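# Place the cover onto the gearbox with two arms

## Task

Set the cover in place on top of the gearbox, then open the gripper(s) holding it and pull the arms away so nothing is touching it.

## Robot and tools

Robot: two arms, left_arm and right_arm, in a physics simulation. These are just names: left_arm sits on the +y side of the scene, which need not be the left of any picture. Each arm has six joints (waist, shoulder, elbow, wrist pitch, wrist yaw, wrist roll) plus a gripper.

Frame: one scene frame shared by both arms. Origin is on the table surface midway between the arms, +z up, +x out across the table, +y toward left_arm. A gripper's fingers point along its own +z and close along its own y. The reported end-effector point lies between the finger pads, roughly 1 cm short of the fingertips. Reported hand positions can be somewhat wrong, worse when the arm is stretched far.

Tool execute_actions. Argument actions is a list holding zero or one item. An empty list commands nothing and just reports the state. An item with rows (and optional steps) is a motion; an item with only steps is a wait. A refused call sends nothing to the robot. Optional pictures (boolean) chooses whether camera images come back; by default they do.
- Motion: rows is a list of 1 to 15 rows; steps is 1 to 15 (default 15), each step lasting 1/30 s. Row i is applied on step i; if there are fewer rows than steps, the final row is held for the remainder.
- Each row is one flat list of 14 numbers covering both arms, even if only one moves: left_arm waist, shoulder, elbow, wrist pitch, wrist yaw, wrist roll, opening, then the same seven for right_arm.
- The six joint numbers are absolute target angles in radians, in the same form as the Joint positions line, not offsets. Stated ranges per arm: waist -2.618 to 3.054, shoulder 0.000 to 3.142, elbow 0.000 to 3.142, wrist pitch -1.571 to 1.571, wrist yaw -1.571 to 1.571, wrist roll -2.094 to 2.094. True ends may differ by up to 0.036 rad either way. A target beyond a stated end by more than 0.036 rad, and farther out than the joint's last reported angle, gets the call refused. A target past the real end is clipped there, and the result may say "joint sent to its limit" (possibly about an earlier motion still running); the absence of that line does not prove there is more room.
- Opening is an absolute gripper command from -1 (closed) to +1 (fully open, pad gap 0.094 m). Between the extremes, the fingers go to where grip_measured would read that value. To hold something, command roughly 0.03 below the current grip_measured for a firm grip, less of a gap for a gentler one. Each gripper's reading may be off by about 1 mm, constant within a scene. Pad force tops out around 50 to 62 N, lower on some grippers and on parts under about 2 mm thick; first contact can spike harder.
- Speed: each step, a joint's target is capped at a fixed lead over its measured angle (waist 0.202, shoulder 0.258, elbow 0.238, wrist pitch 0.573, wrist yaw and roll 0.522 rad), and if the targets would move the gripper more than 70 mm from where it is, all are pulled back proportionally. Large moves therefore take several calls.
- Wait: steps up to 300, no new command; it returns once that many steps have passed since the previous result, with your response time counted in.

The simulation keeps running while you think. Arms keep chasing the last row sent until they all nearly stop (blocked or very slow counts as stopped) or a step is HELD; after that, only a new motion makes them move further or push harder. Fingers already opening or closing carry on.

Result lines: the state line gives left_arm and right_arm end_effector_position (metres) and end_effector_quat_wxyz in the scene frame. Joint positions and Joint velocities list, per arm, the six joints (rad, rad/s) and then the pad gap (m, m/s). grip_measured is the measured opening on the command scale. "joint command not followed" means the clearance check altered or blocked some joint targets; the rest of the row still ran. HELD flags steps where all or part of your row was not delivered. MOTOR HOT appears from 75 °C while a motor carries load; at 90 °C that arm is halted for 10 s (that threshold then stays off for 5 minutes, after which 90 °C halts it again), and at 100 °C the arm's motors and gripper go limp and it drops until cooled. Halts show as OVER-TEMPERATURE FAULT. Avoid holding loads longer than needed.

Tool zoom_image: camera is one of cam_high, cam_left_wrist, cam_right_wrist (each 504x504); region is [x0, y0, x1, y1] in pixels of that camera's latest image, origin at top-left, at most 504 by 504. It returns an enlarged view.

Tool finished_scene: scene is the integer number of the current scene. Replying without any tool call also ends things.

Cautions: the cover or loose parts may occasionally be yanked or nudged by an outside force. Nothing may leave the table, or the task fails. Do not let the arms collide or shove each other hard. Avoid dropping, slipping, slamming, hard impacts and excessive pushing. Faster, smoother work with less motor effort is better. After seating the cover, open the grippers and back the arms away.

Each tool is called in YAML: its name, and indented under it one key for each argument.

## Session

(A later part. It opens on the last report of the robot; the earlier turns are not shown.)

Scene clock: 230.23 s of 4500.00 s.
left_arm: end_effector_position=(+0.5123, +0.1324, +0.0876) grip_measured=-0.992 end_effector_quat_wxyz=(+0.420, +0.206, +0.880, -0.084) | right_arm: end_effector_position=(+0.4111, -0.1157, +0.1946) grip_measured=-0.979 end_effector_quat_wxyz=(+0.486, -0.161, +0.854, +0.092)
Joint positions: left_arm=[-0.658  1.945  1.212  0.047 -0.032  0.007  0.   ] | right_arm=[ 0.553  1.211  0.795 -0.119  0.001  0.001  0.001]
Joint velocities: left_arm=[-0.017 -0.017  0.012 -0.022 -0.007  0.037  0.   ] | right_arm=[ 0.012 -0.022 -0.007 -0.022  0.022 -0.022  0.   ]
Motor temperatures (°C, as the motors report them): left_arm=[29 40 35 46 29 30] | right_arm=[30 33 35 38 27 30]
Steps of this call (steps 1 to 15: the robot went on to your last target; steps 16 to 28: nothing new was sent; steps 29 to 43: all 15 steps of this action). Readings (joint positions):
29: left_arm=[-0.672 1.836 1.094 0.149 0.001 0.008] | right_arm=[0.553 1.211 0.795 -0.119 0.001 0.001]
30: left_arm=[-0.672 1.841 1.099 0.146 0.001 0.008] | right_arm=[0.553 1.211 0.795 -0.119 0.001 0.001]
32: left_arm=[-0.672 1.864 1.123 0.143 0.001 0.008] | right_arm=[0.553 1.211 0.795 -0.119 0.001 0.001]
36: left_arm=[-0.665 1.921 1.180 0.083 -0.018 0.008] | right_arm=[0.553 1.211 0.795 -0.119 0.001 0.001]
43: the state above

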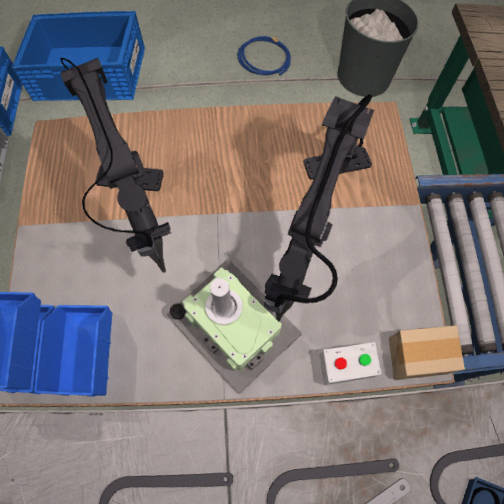

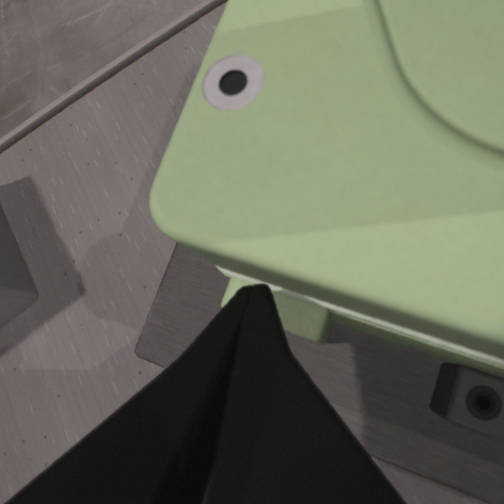

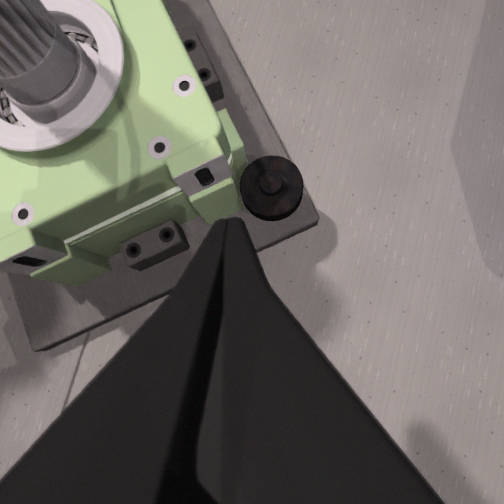

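execute_actions:
  actions:
    - {"rows":[[-0.66,1.92,1.19,0.08,0,0,-1,0.55,1.2,0.8,-0.1,0,0,-1],[-0.66,1.88,1.14,0.1,0,0,-1,0.55,1.2,0.8,-0.1,0,0,-1],[-0.66,1.83,1.08,0.14,0,0,-1,0.55,1.2,0.8,-0.1,0,0,-1],[-0.66,1.78,1.0,0.2,0,-0.1,-1,0.55,1.2,0.8,-0.1,0,0,-1],[-0.66,1.72,0.93,0.3,0,-0.3,-1,0.55,1.2,0.8,-0.1,0,0,-1],[-0.67,1.67,0.85,0.45,0,-0.5,-1,0.55,1.2,0.8,-0.1,0,0,-1],[-0.68,1.64,0.77,0.6,0,-0.7,-1,0.55,1.2,0.8,-0.1,0,0,-1],[-0.69,1.63,0.7,0.78,0,-0.9,-1,0.55,1.2,0.8,-0.1,0,0,-1],[-0.7,1.63,0.63,0.95,0,-1.1,-1,0.55,1.2,0.8,-0.1,0,0,-1],[-0.7,1.64,0.57,1.1,0,-1.3,-1,0.55,1.2,0.8,-0.1,0,0,-1],[-0.7,1.65,0.53,1.2,0,-1.5,-1,0.55,1.2,0.8,-0.1,0,0,-1],[-0.7,1.65,0.52,1.25,0,-1.75,-1,0.55,1.2,0.8,-0.1,0,0,-1]],"steps":15}
  pictures: false

execute_actions:
  actions:
    - {"rows":[[-0.7,1.65,0.52,1.25,0,-1.75,-1,0.55,1.2,0.8,-0.1,0,0,-1],[-0.7,1.65,0.52,1.3,0,-1.75,-1,0.55,1.2,0.8,-0.1,0,0,-1],[-0.7,1.65,0.51,1.35,0,-1.75,-1,0.55,1.2,0.8,-0.1,0,0,-1],[-0.7,1.68,0.5,1.4,0,-1.75,-1,0.55,1.2,0.8,-0.1,0,0,-1],[-0.7,1.72,0.5,1.45,0,-1.75,-1,0.55,1.2,0.8,-0.1,0,0,-1],[-0.7,1.76,0.49,1.5,0,-1.75,-1,0.55,1.2,0.8,-0.1,0,0,-1],[-0.7,1.8,0.49,1.53,0,-1.75,-1,0.55,1.2,0.8,-0.1,0,0,-1],[-0.7,1.84,0.48,1.53,0,-1.75,-1,0.55,1.2,0.8,-0.1,0,0,-1],[-0.7,1.88,0.48,1.53,0,-1.75,-1,0.55,1.2,0.8,-0.1,0,0,-1],[-0.7,1.92,0.48,1.53,0,-1.75,-1,0.55,1.2,0.8,-0.1,0,0,-1],[-0.7,1.96,0.48,1.53,0,-1.75,-1,0.55,1.2,0.8,-0.1,0,0,-1],[-0.7,1.99,0.48,1.53,0,-1.75,-1,0.55,1.2,0.8,-0.1,0,0,-1]],"steps":15}
  pictures: false

execute_actions:
  actions:
    - {"steps":20}

Scene clock: 233.60 s of 4500.00 s.
left_arm: end_effector_position=(+0.4277, +0.1531, +0.1457) grip_measured=-0.992 end_effector_quat_wxyz=(+0.471, -0.196, +0.736, -0.445) | right_arm: end_effector_position=(+0.4111, -0.1157, +0.1946) grip_measured=-0.979 end_effector_quat_wxyz=(+0.486, -0.161, +0.854, +0.092)
Joint positions: left_arm=[-0.693  1.656  0.524  0.97  -0.007 -1.018  0.   ] | right_arm=[ 0.553  1.211  0.795 -0.119  0.001  0.001  0.001]
Joint velocities: left_arm=[ 0.002  0.076 -0.173  1.429  0.007 -2.835 -0.   ] | right_arm=[ 0.002  0.007  0.007 -0.007 -0.007 -0.007  0.   ]
Motor temperatures (°C, as the motors report them): left_arm=[29 40 36 47 29 30] | right_arm=[30 33 35 38 27 30]
Steps of this call (steps 1 to 15: the robot went on to your last target; steps 16 to 86: nothing new was sent; steps 87 to 101: all 15 steps of this action). Readings (joint positions):
87: left_arm=[-0.658 1.944 1.210 0.046 -0.032 0.007] | right_arm=[0.553 1.211 0.795 -0.119 0.001 0.001]
88: left_arm=[-0.658 1.938 1.200 0.055 -0.030 0.007] | right_arm=[0.553 1.211 0.795 -0.119 0.001 0.001]
90: left_arm=[-0.658 1.891 1.125 0.099 -0.021 -0.008] | right_arm=[0.553 1.211 0.795 -0.119 0.001 0.001]
94: left_arm=[-0.663 1.698 0.833 0.336 -0.014 -0.325] | right_arm=[0.553 1.211 0.795 -0.119 0.001 0.001]
101: the state above

Scene clock: 234.10 s of 4500.00 s.
left_arm: end_effector_position=(+0.4345, +0.1494, +0.1107) grip_measured=-0.992 end_effector_quat_wxyz=(+0.311, -0.413, +0.587, -0.623) | right_arm: end_effector_position=(+0.4111, -0.1157, +0.1946) grip_measured=-0.979 end_effector_quat_wxyz=(+0.486, -0.161, +0.854, +0.092)
Joint positions: left_arm=[-0.693  2.     0.494  1.476 -0.007 -1.722  0.   ] | right_arm=[ 0.553  1.211  0.795 -0.119  0.001  0.001  0.001]
Joint velocities: left_arm=[ 0.002  0.369 -0.183 -0.066 -0.007 -0.227  0.001] | right_arm=[-0.007 -0.012  0.007 -0.051  0.037  0.066 -0.   ]
Motor temperatures (°C, as the motors report them): left_arm=[29 40 36 47 29 30] | right_arm=[30 33 35 38 27 30]
Steps of this call (steps 1 to 15: all 15 steps of this action). Readings (joint positions):
1: left_arm=[-0.693 1.657 0.523 1.015 -0.007 -1.118] | right_arm=[0.553 1.211 0.795 -0.119 0.001 0.001]
2: left_arm=[-0.693 1.657 0.523 1.061 -0.007 -1.218] | right_arm=[0.553 1.211 0.795 -0.119 0.001 0.001]
4: left_arm=[-0.693 1.658 0.523 1.165 -0.007 -1.404] | right_arm=[0.553 1.211 0.795 -0.119 0.001 0.001]
8: left_arm=[-0.693 1.743 0.523 1.390 -0.007 -1.608] | right_arm=[0.553 1.211 0.795 -0.119 0.001 0.001]
15: the state above

Scene clock: 234.77 s of 4500.00 s.
left_arm: end_effector_position=(+0.4331, +0.1501, +0.1122) grip_measured=-0.992 end_effector_quat_wxyz=(+0.304, -0.418, +0.577, -0.632) | right_arm: end_effector_position=(+0.4111, -0.1157, +0.1946) grip_measured=-0.979 end_effector_quat_wxyz=(+0.486, -0.161, +0.854, +0.092)
Joint positions: left_arm=[-0.693  2.008  0.487  1.506 -0.007 -1.75   0.   ] | right_arm=[ 0.553  1.211  0.795 -0.119  0.001  0.001  0.001]
Joint velocities: left_arm=[-0.002 -0.007 -0.007  0.022  0.066  0.022  0.001] | right_arm=[-0.002  0.002 -0.012  0.037 -0.007 -0.022 -0.002]
Motor temperatures (°C, as the motors report them): left_arm=[29 40 36 47 29 30] | right_arm=[30 33 35 38 27 30]
Steps of this call (steps 1 to 20: the robot went on to your last target). Readings (joint positions):
1: left_arm=[-0.693 2.008 0.489 1.475 -0.007 -1.728] | right_arm=[0.553 1.211 0.795 -0.119 0.001 0.001]
2: left_arm=[-0.693 2.008 0.487 1.475 -0.007 -1.733] | right_arm=[0.553 1.211 0.795 -0.119 0.001 0.001]
4: left_arm=[-0.693 2.008 0.487 1.487 -0.007 -1.739] | right_arm=[0.553 1.211 0.795 -0.119 0.001 0.001]
8: left_arm=[-0.693 2.008 0.487 1.500 -0.007 -1.746] | right_arm=[0.553 1.211 0.795 -0.119 0.001 0.001]
20: the state above

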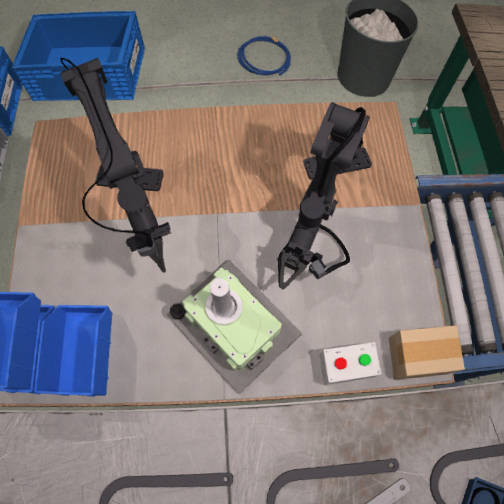

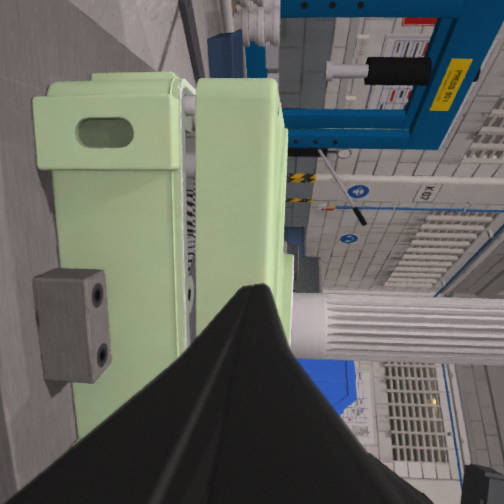

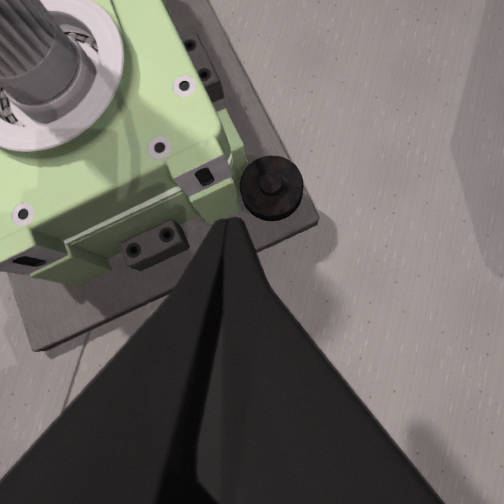

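zoom_image:
  camera: "cam_left_wrist"
  region: [130,60,330,350]

zoom_image:
  camera: "cam_left_wrist"
  region: [150,65,240,185]

Region (130, 60, 330, 350) of cam_left_wrist's 504x504 image, scaled by 1.738, with more detail than that image has; it fills the left 348 columns of this view, and the rest is white.

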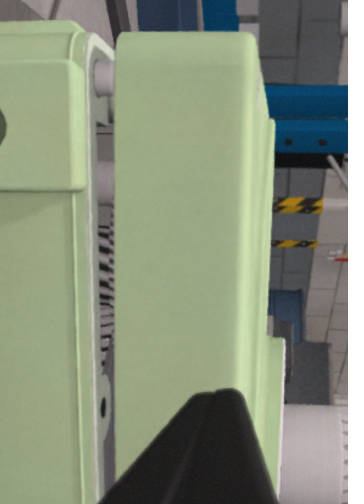

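Region (150, 65, 240, 185) of cam_left_wrist's 504x504 image, scaled by 4.200, with more detail than that image has; it fills the left 378 columns of this view, and the rest is white.

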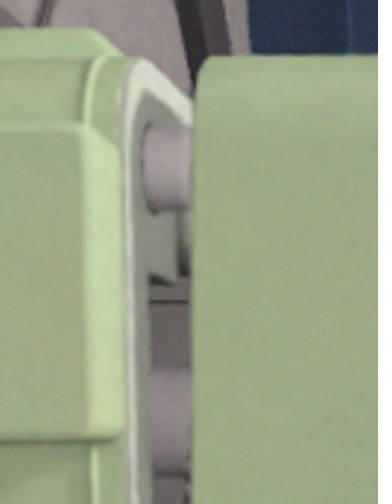

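execute_actions:
  actions:
    - {"rows":[[-0.69,1.93,0.5,1.5,0,-1.6,-1,0.55,1.2,0.8,-0.1,0,0,-1],[-0.69,1.85,0.52,1.4,0,-1.4,-1,0.55,1.2,0.8,-0.1,0,0,-1],[-0.69,1.77,0.55,1.25,0,-1.2,-1,0.55,1.2,0.8,-0.1,0,0,-1],[-0.69,1.68,0.6,1.08,0,-1.0,-1,0.55,1.2,0.8,-0.1,0,0,-1],[-0.68,1.6,0.66,0.9,0,-0.8,-1,0.55,1.2,0.8,-0.1,0,0,-1],[-0.68,1.54,0.73,0.7,0,-0.6,-1,0.55,1.2,0.8,-0.1,0,0,-1],[-0.68,1.5,0.8,0.5,0,-0.4,-1,0.55,1.2,0.8,-0.1,0,0,-1],[-0.68,1.47,0.88,0.3,0,-0.2,-1,0.55,1.2,0.8,-0.1,0,0,-1],[-0.68,1.46,0.97,0.12,0,0,-1,0.55,1.2,0.8,-0.1,0,0,-1],[-0.68,1.47,1.07,-0.05,0,0,-1,0.55,1.2,0.8,-0.1,0,0,-1],[-0.68,1.51,1.15,-0.2,0,0,-1,0.55,1.2,0.8,-0.1,0,0,-1],[-0.68,1.56,1.24,-0.33,0,0,-1,0.55,1.2,0.8,-0.1,0,0,-1],[-0.68,1.62,1.33,-0.45,0,0,-1,0.55,1.2,0.8,-0.1,0,0,-1]],"steps":15}
  pictures: false

execute_actions:
  actions:
    - {"steps":10}
  pictures: false

execute_actions:
  actions:
    - {"rows":[[-0.68,1.67,1.42,-0.55,0,0,-1,0.55,1.2,0.8,-0.1,0,0,-1],[-0.68,1.72,1.5,-0.63,0,0,-1,0.55,1.2,0.8,-0.1,0,0,-1],[-0.68,1.77,1.58,-0.7,0,0,-1,0.55,1.2,0.8,-0.1,0,0,-1],[-0.68,1.82,1.66,-0.76,0,0,-1,0.55,1.2,0.8,-0.1,0,0,-1],[-0.68,1.87,1.74,-0.81,0,0,-1,0.55,1.2,0.8,-0.1,0,0,-1],[-0.68,1.92,1.81,-0.85,0,0,-1,0.55,1.2,0.8,-0.1,0,0,-1],[-0.68,1.97,1.88,-0.89,0,0,-1,0.55,1.2,0.8,-0.1,0,0,-1],[-0.68,2.02,1.95,-0.92,0,0,-1,0.55,1.2,0.8,-0.1,0,0,-1],[-0.68,2.07,2.01,-0.95,0,0,-1,0.55,1.2,0.8,-0.1,0,0,-1],[-0.68,2.12,2.07,-0.98,0,0,-1,0.55,1.2,0.8,-0.1,0,0,-1],[-0.68,2.16,2.13,-1.0,0,0,-1,0.55,1.2,0.8,-0.1,0,0,-1],[-0.68,2.2,2.18,-1.02,0,0,-1,0.55,1.2,0.8,-0.1,0,0,-1],[-0.68,2.23,2.22,-1.04,0,0,-1,0.55,1.2,0.8,-0.1,0,0,-1],[-0.68,2.25,2.25,-1.04,0,0,-1,0.55,1.2,0.8,-0.1,0,0,-1]],"steps":15}
  pictures: false

execute_actions:
  actions:
    - {"steps":12}
  pictures: false

execute_actions:
  actions:
    - {"rows":[[-0.68,2.28,2.22,-1.03,0,0,-1,0.55,1.2,0.8,-0.1,0,0,-1],[-0.68,2.295,2.22,-1.03,0,0,-1,0.55,1.2,0.8,-0.1,0,0,-1],[-0.68,2.31,2.22,-1.02,0,0,-1,0.55,1.2,0.8,-0.1,0,0,-1],[-0.68,2.325,2.22,-1.02,0,0,-1,0.55,1.2,0.8,-0.1,0,0,-1],[-0.68,2.34,2.22,-1.02,0,0,-1,0.55,1.2,0.8,-0.1,0,0,-1],[-0.68,2.355,2.22,-1.02,0,0,-1,0.55,1.2,0.8,-0.1,0,0,-1],[-0.68,2.37,2.22,-1.02,0,0,-1,0.55,1.2,0.8,-0.1,0,0,-1],[-0.68,2.385,2.21,-1.03,0,0,-1,0.55,1.2,0.8,-0.1,0,0,-1],[-0.68,2.40,2.21,-1.03,0,0,-1,0.55,1.2,0.8,-0.1,0,0,-1],[-0.68,2.42,2.2,-1.04,0,0,-1,0.55,1.2,0.8,-0.1,0,0,-1],[-0.68,2.44,2.2,-1.04,0,0,-1,0.55,1.2,0.8,-0.1,0,0,-1],[-0.68,2.46,2.2,-1.05,0,0,-1,0.55,1.2,0.8,-0.1,0,0,-1],[-0.68,2.48,2.2,-1.05,0,0,-1,0.55,1.2,0.8,-0.1,0,0,-1]],"steps":15}

Scene clock: 239.27 s of 4500.00 s.
left_arm: end_effector_position=(+0.4875, +0.1202, +0.3806) grip_measured=-0.992 end_effector_quat_wxyz=(+0.635, +0.015, +0.700, -0.327) | right_arm: end_effector_position=(+0.4111, -0.1157, +0.1946) grip_measured=-0.979 end_effector_quat_wxyz=(+0.486, -0.161, +0.854, +0.092)
Joint positions: left_arm=[-0.693  1.547  1.281  0.286 -0.007 -0.454  0.   ] | right_arm=[ 0.553  1.211  0.795 -0.119  0.001  0.001  0.001]
Joint velocities: left_arm=[-0.002  0.398  1.136 -1.56   0.022  2.205  0.001] | right_arm=[ 0.002 -0.007  0.007 -0.007  0.066  0.022 -0.   ]
Motor temperatures (°C, as the motors report them): left_arm=[29 41 35 48 29 30] | right_arm=[30 33 35 39 27 30]
Steps of this call (steps 1 to 15: the robot went on to your last target; steps 16 to 90: nothing new was sent; then 1.00 s passed at rest; steps 91 to 105: all 15 steps of this action). Readings (joint positions):
91: left_arm=[-0.693 2.002 0.487 1.501 -0.007 -1.731] | right_arm=[0.553 1.211 0.795 -0.119 0.001 0.001]
92: left_arm=[-0.693 1.980 0.487 1.475 -0.007 -1.678] | right_arm=[0.553 1.211 0.795 -0.119 0.001 0.001]
94: left_arm=[-0.693 1.873 0.500 1.344 -0.007 -1.502] | right_arm=[0.553 1.211 0.795 -0.119 0.001 0.001]
98: left_arm=[-0.693 1.595 0.707 0.909 -0.007 -1.125] | right_arm=[0.553 1.211 0.795 -0.119 0.001 0.001]
105: the state above

Scene clock: 239.60 s of 4500.00 s.
left_arm: end_effector_position=(+0.4647, +0.1327, +0.2159) grip_measured=-0.992 end_effector_quat_wxyz=(+0.436, +0.185, +0.871, -0.128) | right_arm: end_effector_position=(+0.4111, -0.1157, +0.1946) grip_measured=-0.979 end_effector_quat_wxyz=(+0.486, -0.161, +0.854, +0.092)
Joint positions: left_arm=[-0.693  1.631  1.311 -0.307 -0.007 -0.082  0.   ] | right_arm=[ 0.553  1.211  0.795 -0.119  0.001  0.001  0.001]
Joint velocities: left_arm=[ 0.007  0.232 -0.002 -1.106  0.022  0.549 -0.   ] | right_arm=[ 0.002  0.002 -0.002 -0.081 -0.022 -0.022 -0.001]
Motor temperatures (°C, as the motors report them): left_arm=[29 41 35 48 29 30] | right_arm=[30 33 35 39 27 30]
Steps of this call (steps 1 to 10: the robot went on to your last target). Readings (joint positions):
1: left_arm=[-0.693 1.556 1.305 0.234 -0.007 -0.392] | right_arm=[0.553 1.211 0.795 -0.119 0.001 0.001]
2: left_arm=[-0.693 1.559 1.311 0.181 -0.007 -0.343] | right_arm=[0.553 1.211 0.795 -0.119 0.001 0.001]
4: left_arm=[-0.693 1.569 1.311 0.059 -0.007 -0.264] | right_arm=[0.553 1.211 0.795 -0.119 0.001 0.001]
8: left_arm=[-0.693 1.612 1.311 -0.209 -0.007 -0.125] | right_arm=[0.553 1.211 0.795 -0.119 0.001 0.001]
10: the state above

Scene clock: 240.10 s of 4500.00 s.
left_arm: end_effector_position=(+0.5368, +0.0930, +0.1781) grip_measured=-0.992 end_effector_quat_wxyz=(+0.295, +0.232, +0.924, -0.074) | right_arm: end_effector_position=(+0.4111, -0.1157, +0.1946) grip_measured=-0.979 end_effector_quat_wxyz=(+0.486, -0.161, +0.854, +0.092)
Joint positions: left_arm=[-0.693  2.222  2.189 -0.919 -0.007 -0.009  0.   ] | right_arm=[ 0.553  1.211  0.795 -0.119  0.001  0.001  0.001]
Joint velocities: left_arm=[-0.007  0.769  0.559 -0.388 -0.037 -0.022 -0.001] | right_arm=[ 0.007  0.007  0.002 -0.007 -0.051  0.007 -0.001]
Motor temperatures (°C, as the motors report them): left_arm=[29 41 35 48 29 30] | right_arm=[30 33 35 39 27 30]
Steps of this call (steps 1 to 15: all 15 steps of this action). Readings (joint positions):
1: left_arm=[-0.693 1.643 1.322 -0.359 -0.007 -0.066] | right_arm=[0.553 1.211 0.795 -0.119 0.001 0.001]
2: left_arm=[-0.693 1.665 1.357 -0.426 -0.007 -0.054] | right_arm=[0.553 1.211 0.795 -0.119 0.001 0.001]
4: left_arm=[-0.693 1.742 1.485 -0.553 -0.007 -0.037] | right_arm=[0.553 1.211 0.795 -0.119 0.001 0.001]
8: left_arm=[-0.693 1.931 1.800 -0.728 -0.007 -0.019] | right_arm=[0.553 1.211 0.795 -0.119 0.001 0.001]
15: the state above

Scene clock: 240.50 s of 4500.00 s.
left_arm: end_effector_position=(+0.5241, +0.1001, +0.1465) grip_measured=-0.992 end_effector_quat_wxyz=(+0.237, +0.237, +0.940, -0.058) | right_arm: end_effector_position=(+0.4111, -0.1157, +0.1946) grip_measured=-0.979 end_effector_quat_wxyz=(+0.486, -0.161, +0.854, +0.092)
Joint positions: left_arm=[-0.693  2.275  2.216 -1.02  -0.007 -0.006  0.   ] | right_arm=[ 0.553  1.211  0.795 -0.119  0.001  0.001  0.001]
Joint velocities: left_arm=[-0.012  0.012  0.012 -0.095 -0.051  0.022 -0.001] | right_arm=[-0.012  0.002  0.007  0.037 -0.022 -0.051  0.   ]
Motor temperatures (°C, as the motors report them): left_arm=[29 41 35 48 29 30] | right_arm=[30 33 35 39 27 30]
Steps of this call (steps 1 to 12: the robot went on to your last target). Readings (joint positions):
1: left_arm=[-0.693 2.243 2.202 -0.934 -0.007 -0.008] | right_arm=[0.553 1.211 0.795 -0.119 0.001 0.001]
2: left_arm=[-0.693 2.256 2.206 -0.950 -0.007 -0.008] | right_arm=[0.553 1.211 0.795 -0.119 0.001 0.001]
4: left_arm=[-0.693 2.271 2.206 -0.982 -0.007 -0.007] | right_arm=[0.553 1.211 0.795 -0.119 0.001 0.001]
8: left_arm=[-0.693 2.275 2.210 -1.016 -0.007 -0.007] | right_arm=[0.553 1.211 0.795 -0.119 0.001 0.001]
12: the state above

Scene clock: 241.00 s of 4500.00 s.
left_arm: end_effector_position=(+0.5340, +0.0946, +0.1182) grip_measured=-0.992 end_effector_quat_wxyz=(+0.228, +0.238, +0.942, -0.056) | right_arm: end_effector_position=(+0.4111, -0.1157, +0.1946) grip_measured=-0.979 end_effector_quat_wxyz=(+0.486, -0.161, +0.854, +0.092)
Joint positions: left_arm=[-0.693  2.342  2.227 -0.982 -0.006 -0.006  0.   ] | right_arm=[ 0.553  1.211  0.795 -0.119  0.001  0.001  0.001]
Joint velocities: left_arm=[-0.017  0.037  0.042  0.139  0.037 -0.051 -0.   ] | right_arm=[-0.002  0.007  0.007  0.007  0.007 -0.037 -0.   ]
Motor temperatures (°C, as the motors report them): left_arm=[29 41 35 48 29 30] | right_arm=[30 33 35 39 27 30]
Steps of this call (steps 1 to 15: all 15 steps of this action). Readings (joint positions):
1: left_arm=[-0.693 2.275 2.217 -1.020 -0.007 -0.006] | right_arm=[0.553 1.211 0.795 -0.119 0.001 0.001]
2: left_arm=[-0.693 2.276 2.217 -1.020 -0.007 -0.006] | right_arm=[0.553 1.211 0.795 -0.119 0.001 0.001]
4: left_arm=[-0.693 2.284 2.217 -1.020 -0.007 -0.006] | right_arm=[0.553 1.211 0.795 -0.119 0.001 0.001]
8: left_arm=[-0.693 2.326 2.217 -1.011 -0.006 -0.006] | right_arm=[0.553 1.211 0.795 -0.119 0.001 0.001]
15: the state above

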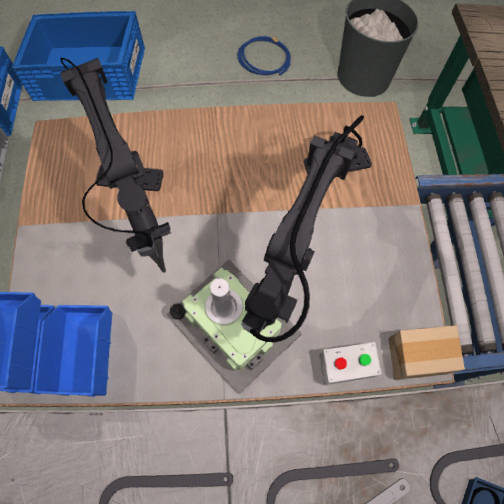

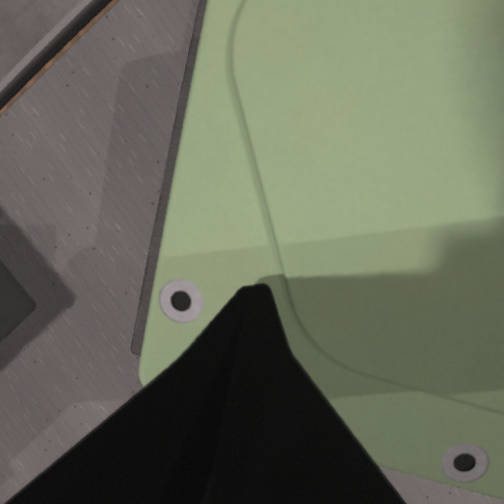

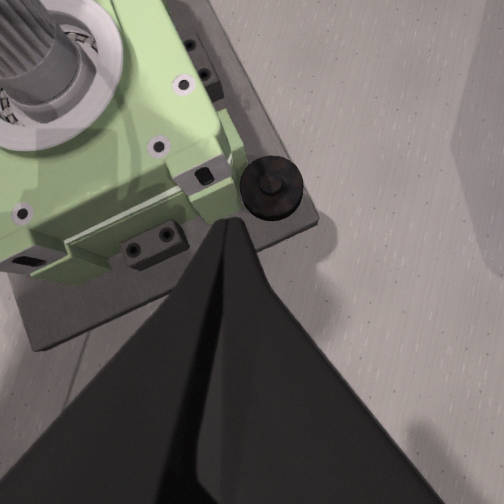

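execute_actions:
  actions:
    - {"rows":[[-0.68,2.46,2.2,-1.07,0,0,-1,0.55,1.2,0.8,-0.1,0,0,-1],[-0.68,2.45,2.2,-1.10,0,0,-1,0.55,1.2,0.8,-0.1,0,0,-1],[-0.67,2.44,2.2,-1.13,0,0,-1,0.55,1.2,0.8,-0.1,0,0,-1],[-0.66,2.44,2.2,-1.16,0,0,-1,0.55,1.2,0.8,-0.1,0,0,-1],[-0.65,2.44,2.2,-1.19,0,0,-1,0.55,1.2,0.8,-0.1,0,0,-1]],"steps":15}

Scene clock: 242.13 s of 4500.00 s.
left_arm: end_effector_position=(+0.5400, +0.0932, +0.1184) grip_measured=-0.992 end_effector_quat_wxyz=(+0.234, +0.235, +0.940, -0.075) | right_arm: end_effector_position=(+0.4111, -0.1157, +0.1946) grip_measured=-0.979 end_effector_quat_wxyz=(+0.486, -0.161, +0.854, +0.092)
Joint positions: left_arm=[-0.678  2.349  2.229 -0.956  0.032 -0.006  0.   ] | right_arm=[ 0.553  1.211  0.795 -0.119  0.001  0.001  0.001]
Joint velocities: left_arm=[-0.012 -0.007 -0.007  0.066  0.022  0.081  0.   ] | right_arm=[-0.007 -0.002  0.007 -0.007 -0.037 -0.007 -0.001]
Motor temperatures (°C, as the motors report them): left_arm=[29 41 35 47 29 30] | right_arm=[30 33 35 39 27 30]
Steps of this call (steps 1 to 19: the robot went on to your last target; steps 20 to 34: all 15 steps of this action). Readings (joint positions):
20: left_arm=[-0.693 2.349 2.229 -0.953 -0.006 -0.006] | right_arm=[0.553 1.211 0.795 -0.119 0.001 0.001]
21: left_arm=[-0.693 2.349 2.229 -0.953 -0.006 -0.006] | right_arm=[0.553 1.211 0.795 -0.119 0.001 0.001]
23: left_arm=[-0.691 2.349 2.229 -0.955 -0.003 -0.006] | right_arm=[0.553 1.211 0.795 -0.119 0.001 0.001]
27: left_arm=[-0.682 2.349 2.229 -0.956 0.019 -0.006] | right_arm=[0.553 1.211 0.795 -0.119 0.001 0.001]
34: the state above

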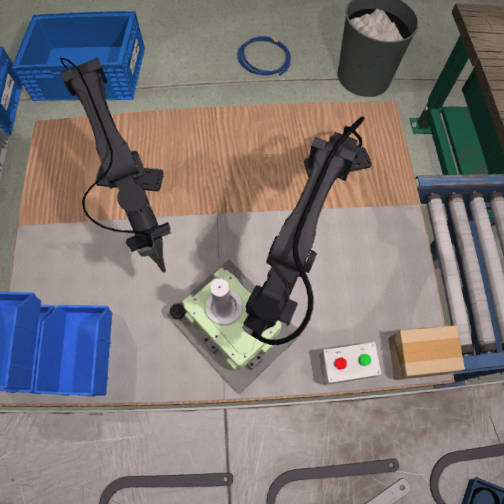

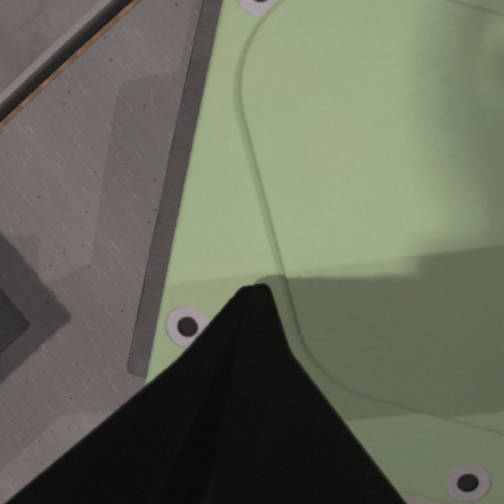

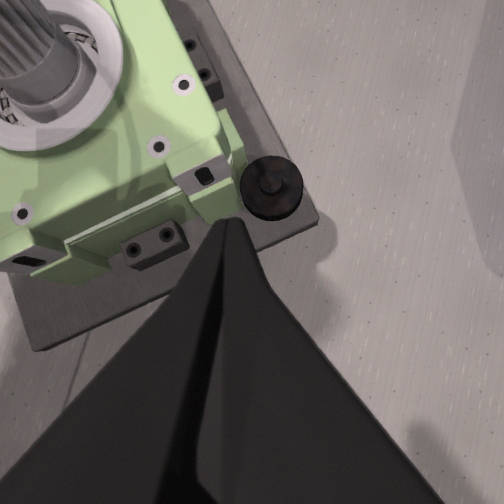

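execute_actions:
  actions:
    - {"rows":[[-0.68,2.46,2.2,-1.05,0,0,-1,0.58,1.2,0.72,0.0,0,0,-1],[-0.68,2.46,2.2,-1.05,0,0,-1,0.6,1.2,0.65,0.12,0,0,-1],[-0.68,2.46,2.2,-1.05,0,0,-1,0.63,1.22,0.58,0.25,0,0,-1],[-0.68,2.46,2.2,-1.05,0,0,-1,0.66,1.25,0.52,0.38,0,0,-1],[-0.68,2.46,2.2,-1.05,0,0,-1,0.69,1.29,0.47,0.5,0,0,-1],[-0.68,2.46,2.2,-1.05,0,0,-1,0.71,1.33,0.44,0.58,0,0,-1],[-0.68,2.46,2.2,-1.05,0,0,-1,0.73,1.37,0.43,0.64,0,0,-1],[-0.68,2.46,2.2,-1.05,0,0,-1,0.73,1.40,0.43,0.65,0,0,-1],[-0.68,2.46,2.2,-1.05,0,0,-1,0.73,1.43,0.44,0.65,0,0,-1],[-0.68,2.46,2.2,-1.05,0,0,-1,0.73,1.46,0.445,0.65,0,0,-1]],"steps":15}
  pictures: false

execute_actions:
  actions:
    - {"steps":15}

Scene clock: 244.10 s of 4500.00 s.
left_arm: end_effector_position=(+0.5408, +0.0928, +0.1188) grip_measured=-0.992 end_effector_quat_wxyz=(+0.235, +0.235, +0.940, -0.076) | right_arm: end_effector_position=(+0.3818, -0.0539, +0.0860) grip_measured=-0.979 end_effector_quat_wxyz=(+0.498, -0.232, +0.824, +0.141)
Joint positions: left_arm=[-0.678  2.349  2.229 -0.952  0.033 -0.006  0.   ] | right_arm=[ 0.727  1.471  0.437  0.551 -0.002  0.001  0.001]
Joint velocities: left_arm=[-0.012 -0.012  0.002 -0.051  0.037 -0.007 -0.001] | right_arm=[ 0.002  0.002 -0.002  0.667  0.11  -0.022 -0.   ]
Motor temperatures (°C, as the motors report them): left_arm=[29 41 35 47 29 30] | right_arm=[30 33 35 39 27 30]
Steps of this call (steps 1 to 15: the robot went on to your last target; steps 16 to 44: nothing new was sent; steps 45 to 59: all 15 steps of this action). Readings (joint positions):
45: left_arm=[-0.678 2.349 2.229 -0.953 0.033 -0.006] | right_arm=[0.555 1.211 0.785 -0.101 0.003 0.001]
46: left_arm=[-0.678 2.349 2.229 -0.953 0.033 -0.006] | right_arm=[0.563 1.210 0.760 -0.053 0.004 0.001]
48: left_arm=[-0.678 2.349 2.229 -0.952 0.033 -0.006] | right_arm=[0.601 1.212 0.662 0.093 0.006 0.001]
52: left_arm=[-0.678 2.349 2.229 -0.952 0.033 -0.006] | right_arm=[0.708 1.329 0.465 0.377 0.001 0.001]
59: the state above

Scene clock: 244.60 s of 4500.00 s.
left_arm: end_effector_position=(+0.5408, +0.0928, +0.1188) grip_measured=-0.992 end_effector_quat_wxyz=(+0.235, +0.235, +0.940, -0.076) | right_arm: end_effector_position=(+0.3889, -0.0495, +0.1035) grip_measured=-0.979 end_effector_quat_wxyz=(+0.530, -0.227, +0.803, +0.150)
Joint positions: left_arm=[-0.678  2.349  2.229 -0.952  0.033 -0.006  0.   ] | right_arm=[ 0.727  1.471  0.437  0.629 -0.002  0.001  0.001]
Joint velocities: left_arm=[ 0.007 -0.007  0.007  0.037  0.007  0.007  0.001] | right_arm=[ 0.007 -0.017  0.002  0.051 -0.037 -0.051  0.   ]
Motor temperatures (°C, as the motors report them): left_arm=[29 41 35 46 29 30] | right_arm=[30 33 35 39 27 30]
Steps of this call (steps 1 to 15: the robot went on to your last target). Readings (joint positions):
1: left_arm=[-0.678 2.349 2.229 -0.952 0.033 -0.006] | right_arm=[0.727 1.471 0.437 0.570 -0.002 0.001]
2: left_arm=[-0.678 2.349 2.229 -0.952 0.033 -0.006] | right_arm=[0.727 1.471 0.437 0.584 -0.002 0.001]
4: left_arm=[-0.678 2.349 2.229 -0.952 0.033 -0.006] | right_arm=[0.727 1.471 0.437 0.603 -0.002 0.001]
8: left_arm=[-0.678 2.349 2.229 -0.952 0.033 -0.006] | right_arm=[0.727 1.471 0.437 0.621 -0.002 0.001]
15: the state above

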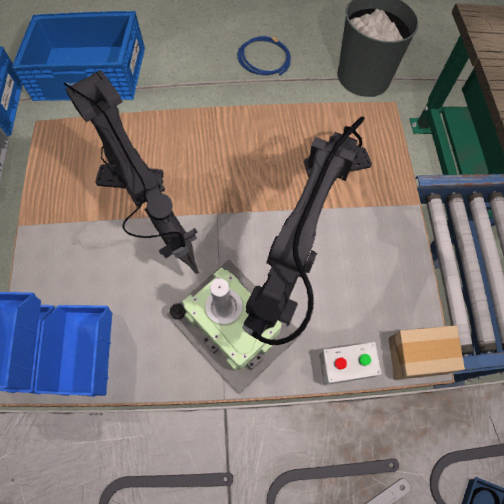

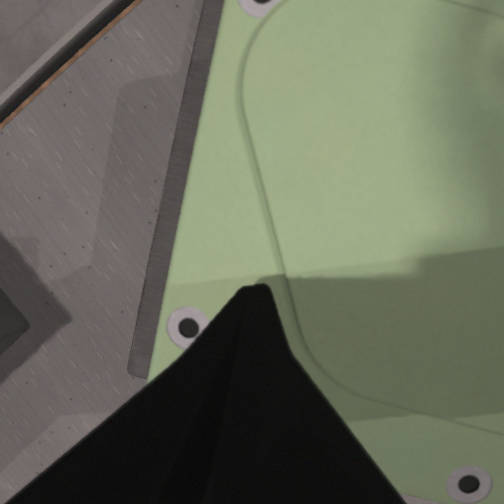

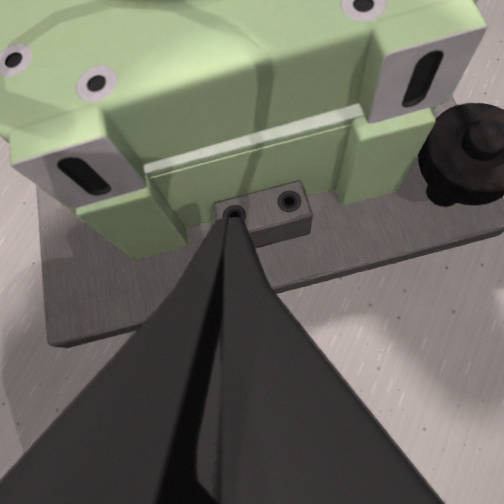

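execute_actions:
  actions:
    - {"rows":[[-0.68,2.38,2.22,-0.98,0,0,-1,0.7,1.4,0.47,0.55,0,0,-1],[-0.68,2.33,2.23,-0.96,0,0,-1,0.68,1.33,0.52,0.45,0,0,-1],[-0.68,2.31,2.24,-0.95,0,0,-1,0.66,1.28,0.58,0.33,0,0,-1],[-0.69,2.29,2.25,-0.94,0,0,-1,0.64,1.24,0.65,0.2,0,0,-1],[-0.70,2.275,2.25,-0.92,0,0,-1,0.62,1.22,0.73,0.08,0,0,-1],[-0.71,2.27,2.25,-0.90,0,0,-1,0.6,1.22,0.8,-0.03,0,0,-1],[-0.72,2.27,2.25,-0.88,0,0,-1,0.6,1.24,0.88,-0.15,0,0,-1],[-0.73,2.27,2.25,-0.87,0,0,-1,0.6,1.29,0.97,-0.3,0,0,-1],[-0.74,2.27,2.25,-0.86,0,0,-1,0.6,1.35,1.07,-0.43,0,0,-1],[-0.75,2.28,2.25,-0.85,0,0,-1,0.6,1.41,1.16,-0.55,0,0,-1]],"steps":15}
  pictures: false

execute_actions:
  actions:
    - {"rows":[[-0.75,2.28,2.25,-0.85,0,0,-1,0.6,1.41,1.16,-0.6,0,0,-1],[-0.75,2.28,2.25,-0.85,0,0,-1,0.6,1.46,1.25,-0.68,0,0,-1],[-0.75,2.28,2.25,-0.85,0,0,-1,0.61,1.52,1.33,-0.76,0,0,-1],[-0.75,2.28,2.25,-0.85,0,0,-1,0.62,1.57,1.41,-0.84,0,0,-1],[-0.75,2.28,2.25,-0.85,0,0,-1,0.63,1.63,1.49,-0.9,0,0,-1],[-0.75,2.28,2.25,-0.85,0,0,-1,0.634,1.68,1.56,-0.95,0,0,-1],[-0.75,2.28,2.25,-0.85,0,0,-1,0.634,1.73,1.62,-0.98,0,0,-1],[-0.75,2.28,2.25,-0.85,0,0,-1,0.634,1.78,1.68,-1.0,0,0,-1],[-0.75,2.28,2.25,-0.85,0,0,-1,0.634,1.83,1.74,-1.02,0,0,-1],[-0.75,2.29,2.25,-0.85,0,0,-1,0.634,1.87,1.79,-1.03,0,0,-1],[-0.75,2.3,2.25,-0.85,0,0,-1,0.634,1.91,1.83,-1.04,0,0,-1],[-0.75,2.31,2.25,-0.85,0,0,-1,0.634,1.95,1.86,-1.05,0,0,-1],[-0.75,2.31,2.25,-0.85,0,0,-1,0.634,1.98,1.89,-1.05,0,0,-1],[-0.75,2.31,2.25,-0.85,0,0,-1,0.634,2.0,1.9,-1.05,0,0,-1]],"steps":15}
  pictures: false

execute_actions:
  actions:
    - {"steps":12}

Scene clock: 247.73 s of 4500.00 s.
left_arm: end_effector_position=(+0.5354, +0.0553, +0.1604) grip_measured=-0.992 end_effector_quat_wxyz=(+0.297, +0.259, +0.915, -0.086) | right_arm: end_effector_position=(+0.4426, -0.0799, +0.2384) grip_measured=-0.979 end_effector_quat_wxyz=(+0.462, -0.185, +0.861, +0.100)
Joint positions: left_arm=[-0.749  2.292  2.23  -0.88  -0.001 -0.007  0.   ] | right_arm=[ 0.603  1.391  1.141 -0.335  0.     0.001  0.001]
Joint velocities: left_arm=[-0.017  0.022 -0.002  0.066  0.037 -0.037 -0.001] | right_arm=[ 0.002  0.032  0.022 -1.136 -0.095  0.022  0.001]
Motor temperatures (°C, as the motors report them): left_arm=[29 40 35 46 29 30] | right_arm=[30 33 35 39 27 30]
Steps of this call (steps 1 to 15: the robot went on to your last target; steps 16 to 79: nothing new was sent; steps 80 to 94: all 15 steps of this action). Readings (joint positions):
80: left_arm=[-0.678 2.346 2.230 -0.949 0.032 -0.006] | right_arm=[0.725 1.465 0.437 0.621 -0.003 0.001]
81: left_arm=[-0.678 2.343 2.230 -0.946 0.030 -0.006] | right_arm=[0.717 1.445 0.441 0.583 -0.004 0.001]
83: left_arm=[-0.678 2.339 2.230 -0.946 0.022 -0.006] | right_arm=[0.685 1.372 0.488 0.445 -0.005 0.001]
87: left_arm=[-0.691 2.316 2.230 -0.934 0.009 -0.006] | right_arm=[0.615 1.277 0.748 0.121 -0.002 0.001]
94: the state above

Scene clock: 248.23 s of 4500.00 s.
left_arm: end_effector_position=(+0.5373, +0.0542, +0.1572) grip_measured=-0.992 end_effector_quat_wxyz=(+0.298, +0.259, +0.915, -0.086) | right_arm: end_effector_position=(+0.4901, -0.0442, +0.1715) grip_measured=-0.979 end_effector_quat_wxyz=(+0.235, -0.217, +0.946, +0.054)
Joint positions: left_arm=[-0.749  2.3    2.23  -0.87  -0.001 -0.006  0.   ] | right_arm=[ 0.629  1.974  1.851 -0.961  0.     0.001  0.001]
Joint velocities: left_arm=[-0.002  0.071 -0.022 -0.066 -0.007 -0.022 -0.001] | right_arm=[-0.007  0.691  0.33  -0.271 -0.066  0.037  0.   ]
Motor temperatures (°C, as the motors report them): left_arm=[29 41 35 46 29 30] | right_arm=[30 33 35 39 27 30]
Steps of this call (steps 1 to 15: all 15 steps of this action). Readings (joint positions):
1: left_arm=[-0.749 2.292 2.230 -0.878 -0.001 -0.007] | right_arm=[0.603 1.392 1.141 -0.377 0.000 0.001]
2: left_arm=[-0.749 2.292 2.230 -0.878 -0.001 -0.007] | right_arm=[0.603 1.401 1.152 -0.439 0.000 0.001]
4: left_arm=[-0.749 2.292 2.230 -0.876 -0.001 -0.006] | right_arm=[0.604 1.468 1.244 -0.591 0.000 0.001]
8: left_arm=[-0.749 2.292 2.230 -0.874 -0.001 -0.006] | right_arm=[0.622 1.689 1.538 -0.808 0.000 0.001]
15: the state above

Scene clock: 248.63 s of 4500.00 s.
left_arm: end_effector_position=(+0.5378, +0.0539, +0.1503) grip_measured=-0.992 end_effector_quat_wxyz=(+0.292, +0.260, +0.917, -0.084) | right_arm: end_effector_position=(+0.4778, -0.0502, +0.1427) grip_measured=-0.979 end_effector_quat_wxyz=(+0.179, -0.220, +0.958, +0.041)
Joint positions: left_arm=[-0.749  2.312  2.23  -0.87  -0.001 -0.006  0.   ] | right_arm=[ 0.629  2.024  1.857 -1.036  0.     0.001  0.001]
Joint velocities: left_arm=[ 0.002  0.002 -0.022 -0.007 -0.081  0.007  0.001] | right_arm=[ 0.002  0.002  0.017  0.066  0.007  0.022 -0.001]
Motor temperatures (°C, as the motors report them): left_arm=[29 41 35 46 29 30] | right_arm=[30 34 35 39 27 30]
Steps of this call (steps 1 to 12: the robot went on to your last target). Readings (joint positions):
1: left_arm=[-0.749 2.304 2.230 -0.870 -0.001 -0.006] | right_arm=[0.629 1.993 1.857 -0.970 0.000 0.001]
2: left_arm=[-0.749 2.306 2.230 -0.870 -0.001 -0.006] | right_arm=[0.629 2.007 1.857 -0.982 0.000 0.001]
4: left_arm=[-0.749 2.311 2.230 -0.870 -0.001 -0.006] | right_arm=[0.629 2.022 1.857 -1.007 0.000 0.001]
8: left_arm=[-0.749 2.312 2.230 -0.870 -0.001 -0.006] | right_arm=[0.629 2.024 1.857 -1.029 0.000 0.001]
12: the state above

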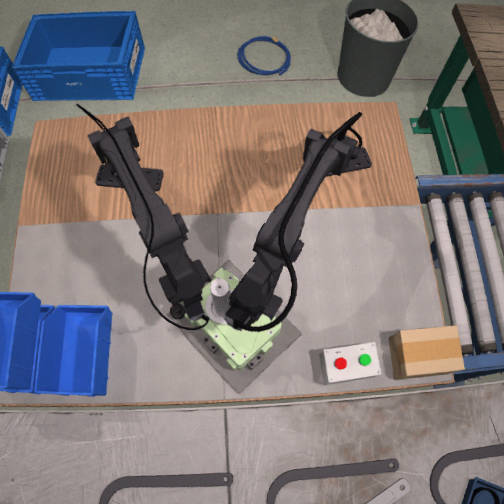

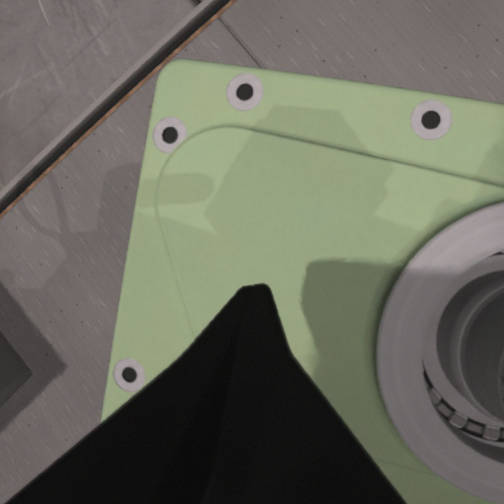

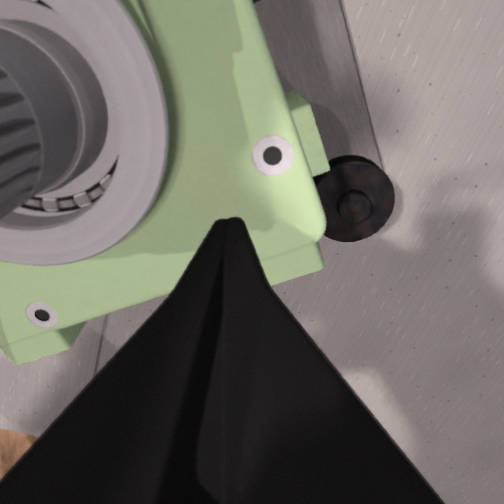

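execute_actions:
  actions:
    - {"rows":[[-0.75,2.325,2.24,-0.84,0,0,-1,0.634,2.035,1.865,-1.03,0,0,-1],[-0.75,2.34,2.24,-0.82,0,0,-1,0.634,2.05,1.865,-1.03,0,0,-1],[-0.75,2.355,2.24,-0.81,0,0,-1,0.634,2.065,1.865,-1.03,0,0,-1],[-0.75,2.37,2.24,-0.81,0,0,-1,0.634,2.08,1.865,-1.03,0,0,-1],[-0.75,2.385,2.24,-0.81,0,0,-1,0.634,2.095,1.865,-1.03,0,0,-1],[-0.75,2.4,2.24,-0.81,0,0,-1,0.634,2.11,1.865,-1.03,0,0,-1],[-0.75,2.415,2.23,-0.82,0,0,-1,0.634,2.125,1.865,-1.03,0,0,-1],[-0.75,2.43,2.23,-0.83,0,0,-1,0.634,2.14,1.86,-1.03,0,0,-1],[-0.75,2.445,2.22,-0.84,0,0,-1,0.634,2.155,1.85,-1.04,0,0,-1],[-0.75,2.46,2.22,-0.86,0,0,-1,0.634,2.17,1.85,-1.05,0,0,-1],[-0.75,2.475,2.21,-0.88,0,0,-1,0.634,2.19,1.84,-1.06,0,0,-1],[-0.75,2.49,2.21,-0.9,0,0,-1,0.634,2.21,1.83,-1.07,0,0,-1]],"steps":15}
  pictures: false

execute_actions:
  actions:
    - {"steps":15}

Scene clock: 250.43 s of 4500.00 s.
left_arm: end_effector_position=(+0.5549, +0.0436, +0.1248) grip_measured=-0.992 end_effector_quat_wxyz=(+0.304, +0.258, +0.913, -0.086) | right_arm: end_effector_position=(+0.4823, -0.0481, +0.1188) grip_measured=-0.979 end_effector_quat_wxyz=(+0.160, -0.220, +0.962, +0.036)
Joint positions: left_arm=[-0.749  2.381  2.232 -0.778 -0.003 -0.006  0.   ] | right_arm=[ 0.629  2.082  1.862 -1.022  0.001  0.001  0.001]
Joint velocities: left_arm=[ 0.012 -0.002  0.007  0.037  0.037  0.022 -0.   ] | right_arm=[ 0.012  0.007 -0.022 -0.037  0.051  0.037 -0.001]
Motor temperatures (°C, as the motors report them): left_arm=[29 42 35 46 29 30] | right_arm=[30 34 35 38 27 30]
Steps of this call (steps 1 to 30: the robot went on to your last target; steps 31 to 39: nothing new was sent; steps 40 to 54: all 15 steps of this action). Readings (joint positions):
40: left_arm=[-0.749 2.313 2.230 -0.870 -0.001 -0.006] | right_arm=[0.629 2.024 1.857 -1.039 0.000 0.001]
41: left_arm=[-0.749 2.315 2.230 -0.866 -0.001 -0.006] | right_arm=[0.629 2.026 1.857 -1.039 0.000 0.001]
43: left_arm=[-0.749 2.327 2.230 -0.850 -0.002 -0.006] | right_arm=[0.629 2.037 1.857 -1.038 0.000 0.001]
47: left_arm=[-0.749 2.368 2.232 -0.808 -0.003 -0.006] | right_arm=[0.629 2.075 1.861 -1.029 0.001 0.001]
54: the state above

Scene clock: 250.93 s of 4500.00 s.
left_arm: end_effector_position=(+0.5552, +0.0434, +0.1248) grip_measured=-0.992 end_effector_quat_wxyz=(+0.305, +0.258, +0.913, -0.087) | right_arm: end_effector_position=(+0.4823, -0.0481, +0.1188) grip_measured=-0.979 end_effector_quat_wxyz=(+0.160, -0.220, +0.962, +0.036)
Joint positions: left_arm=[-0.749  2.381  2.232 -0.777 -0.003 -0.006  0.   ] | right_arm=[ 0.629  2.082  1.862 -1.022  0.001  0.001  0.001]
Joint velocities: left_arm=[ 0.002  0.007  0.002  0.051  0.007 -0.022  0.001] | right_arm=[-0.022  0.012 -0.012 -0.007 -0.022 -0.022 -0.   ]
Motor temperatures (°C, as the motors report them): left_arm=[29 42 35 45 29 30] | right_arm=[30 34 35 38 27 30]
Steps of this call (steps 1 to 15: the robot went on to your last target). Readings (joint positions):
1: left_arm=[-0.749 2.381 2.232 -0.778 -0.003 -0.006] | right_arm=[0.629 2.082 1.862 -1.022 0.001 0.001]
2: left_arm=[-0.749 2.381 2.232 -0.778 -0.003 -0.006] | right_arm=[0.629 2.082 1.862 -1.022 0.001 0.001]
4: left_arm=[-0.749 2.381 2.232 -0.777 -0.003 -0.006] | right_arm=[0.629 2.082 1.862 -1.022 0.001 0.001]
8: left_arm=[-0.749 2.381 2.232 -0.777 -0.003 -0.006] | right_arm=[0.629 2.082 1.862 -1.022 0.001 0.001]
15: the state above
All arms were judged still, so your last target was given up. Only a new action makes them travel on or press farther. Fingers that are still opening or closing keep moving.

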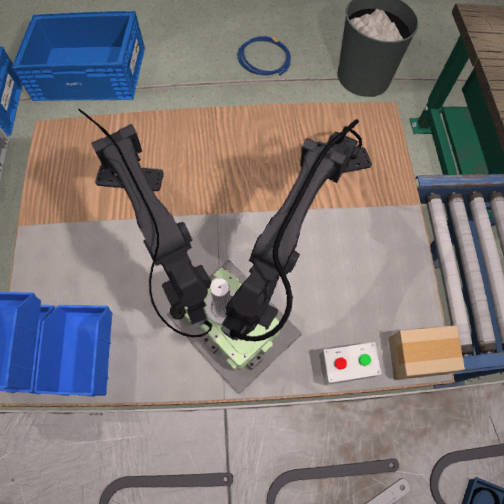

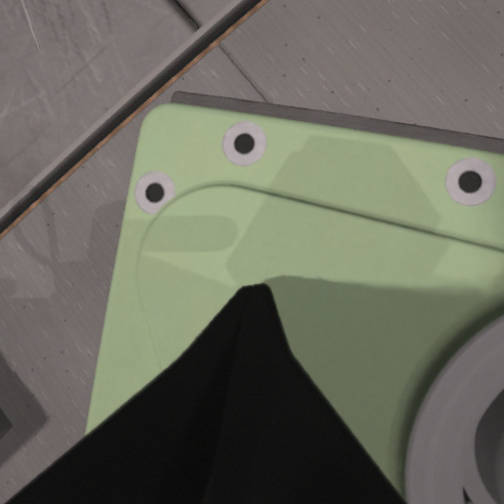

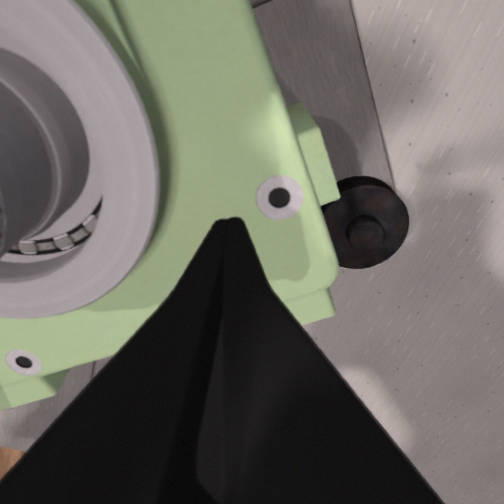

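execute_actions:
  actions:
    - {"rows":[[-0.75,2.5,2.22,-0.84,0,0,-1,0.634,2.12,1.86,-1.03,0,0,-1],[-0.75,2.51,2.23,-0.82,0,0,-1,0.634,2.06,1.86,-1.03,0,0,-1],[-0.72,2.51,2.23,-0.82,-0.05,0,-1,0.634,2.05,1.86,-1.03,0,0,-1],[-0.70,2.5,2.23,-0.82,-0.1,0,-1,0.634,2.05,1.86,-1.03,0,0,-1],[-0.70,2.5,2.23,-0.82,-0.1,0,-1,0.634,2.05,1.86,-1.03,0,0,-1],[-0.70,2.5,2.23,-0.82,-0.1,0,-1,0.634,2.05,1.86,-1.03,0,0,-1],[-0.70,2.5,2.23,-0.82,-0.1,0,-1,0.634,2.05,1.86,-1.03,0,0,-1],[-0.73,2.5,2.23,-0.82,-0.05,0,-1,0.634,2.05,1.86,-1.03,0,0,-1],[-0.77,2.5,2.23,-0.82,0.05,0,-1,0.634,2.05,1.86,-1.03,0,0,-1],[-0.79,2.5,2.23,-0.82,0.1,0,-1,0.634,2.05,1.86,-1.03,0,0,-1]],"steps":15}
  pictures: false

Scene clock: 253.47 s of 4500.00 s.
left_arm: end_effector_position=(+0.5715, +0.0302, +0.1264) grip_measured=-0.992 end_effector_quat_wxyz=(+0.338, +0.258, +0.899, -0.102) | right_arm: end_effector_position=(+0.4832, -0.0476, +0.1232) grip_measured=-0.979 end_effector_quat_wxyz=(+0.166, -0.220, +0.961, +0.038)
Joint positions: left_arm=[-0.749  2.413  2.246 -0.683  0.008 -0.004  0.   ] | right_arm=[ 0.629  2.074  1.864 -1.019  0.001  0.001  0.001]
Joint velocities: left_arm=[-0.007  0.007 -0.007  0.066  0.022 -0.037  0.   ] | right_arm=[-0.007 -0.007 -0.002  0.007  0.007 -0.007  0.   ]
Motor temperatures (°C, as the motors report them): left_arm=[29 41 35 45 29 30] | right_arm=[30 34 35 38 27 30]
Steps of this call (steps 1 to 61: nothing new was sent; steps 62 to 76: all 15 steps of this action). Readings (joint positions):
62: left_arm=[-0.749 2.383 2.232 -0.773 -0.003 -0.006] | right_arm=[0.629 2.079 1.864 -1.020 0.001 0.001]
63: left_arm=[-0.749 2.387 2.235 -0.765 -0.003 -0.006] | right_arm=[0.629 2.075 1.864 -1.018 0.001 0.001]
65: left_arm=[-0.745 2.398 2.245 -0.739 -0.016 -0.006] | right_arm=[0.629 2.074 1.864 -1.019 0.001 0.001]
69: left_arm=[-0.732 2.409 2.246 -0.701 -0.038 -0.006] | right_arm=[0.629 2.074 1.864 -1.019 0.001 0.001]
76: the state above


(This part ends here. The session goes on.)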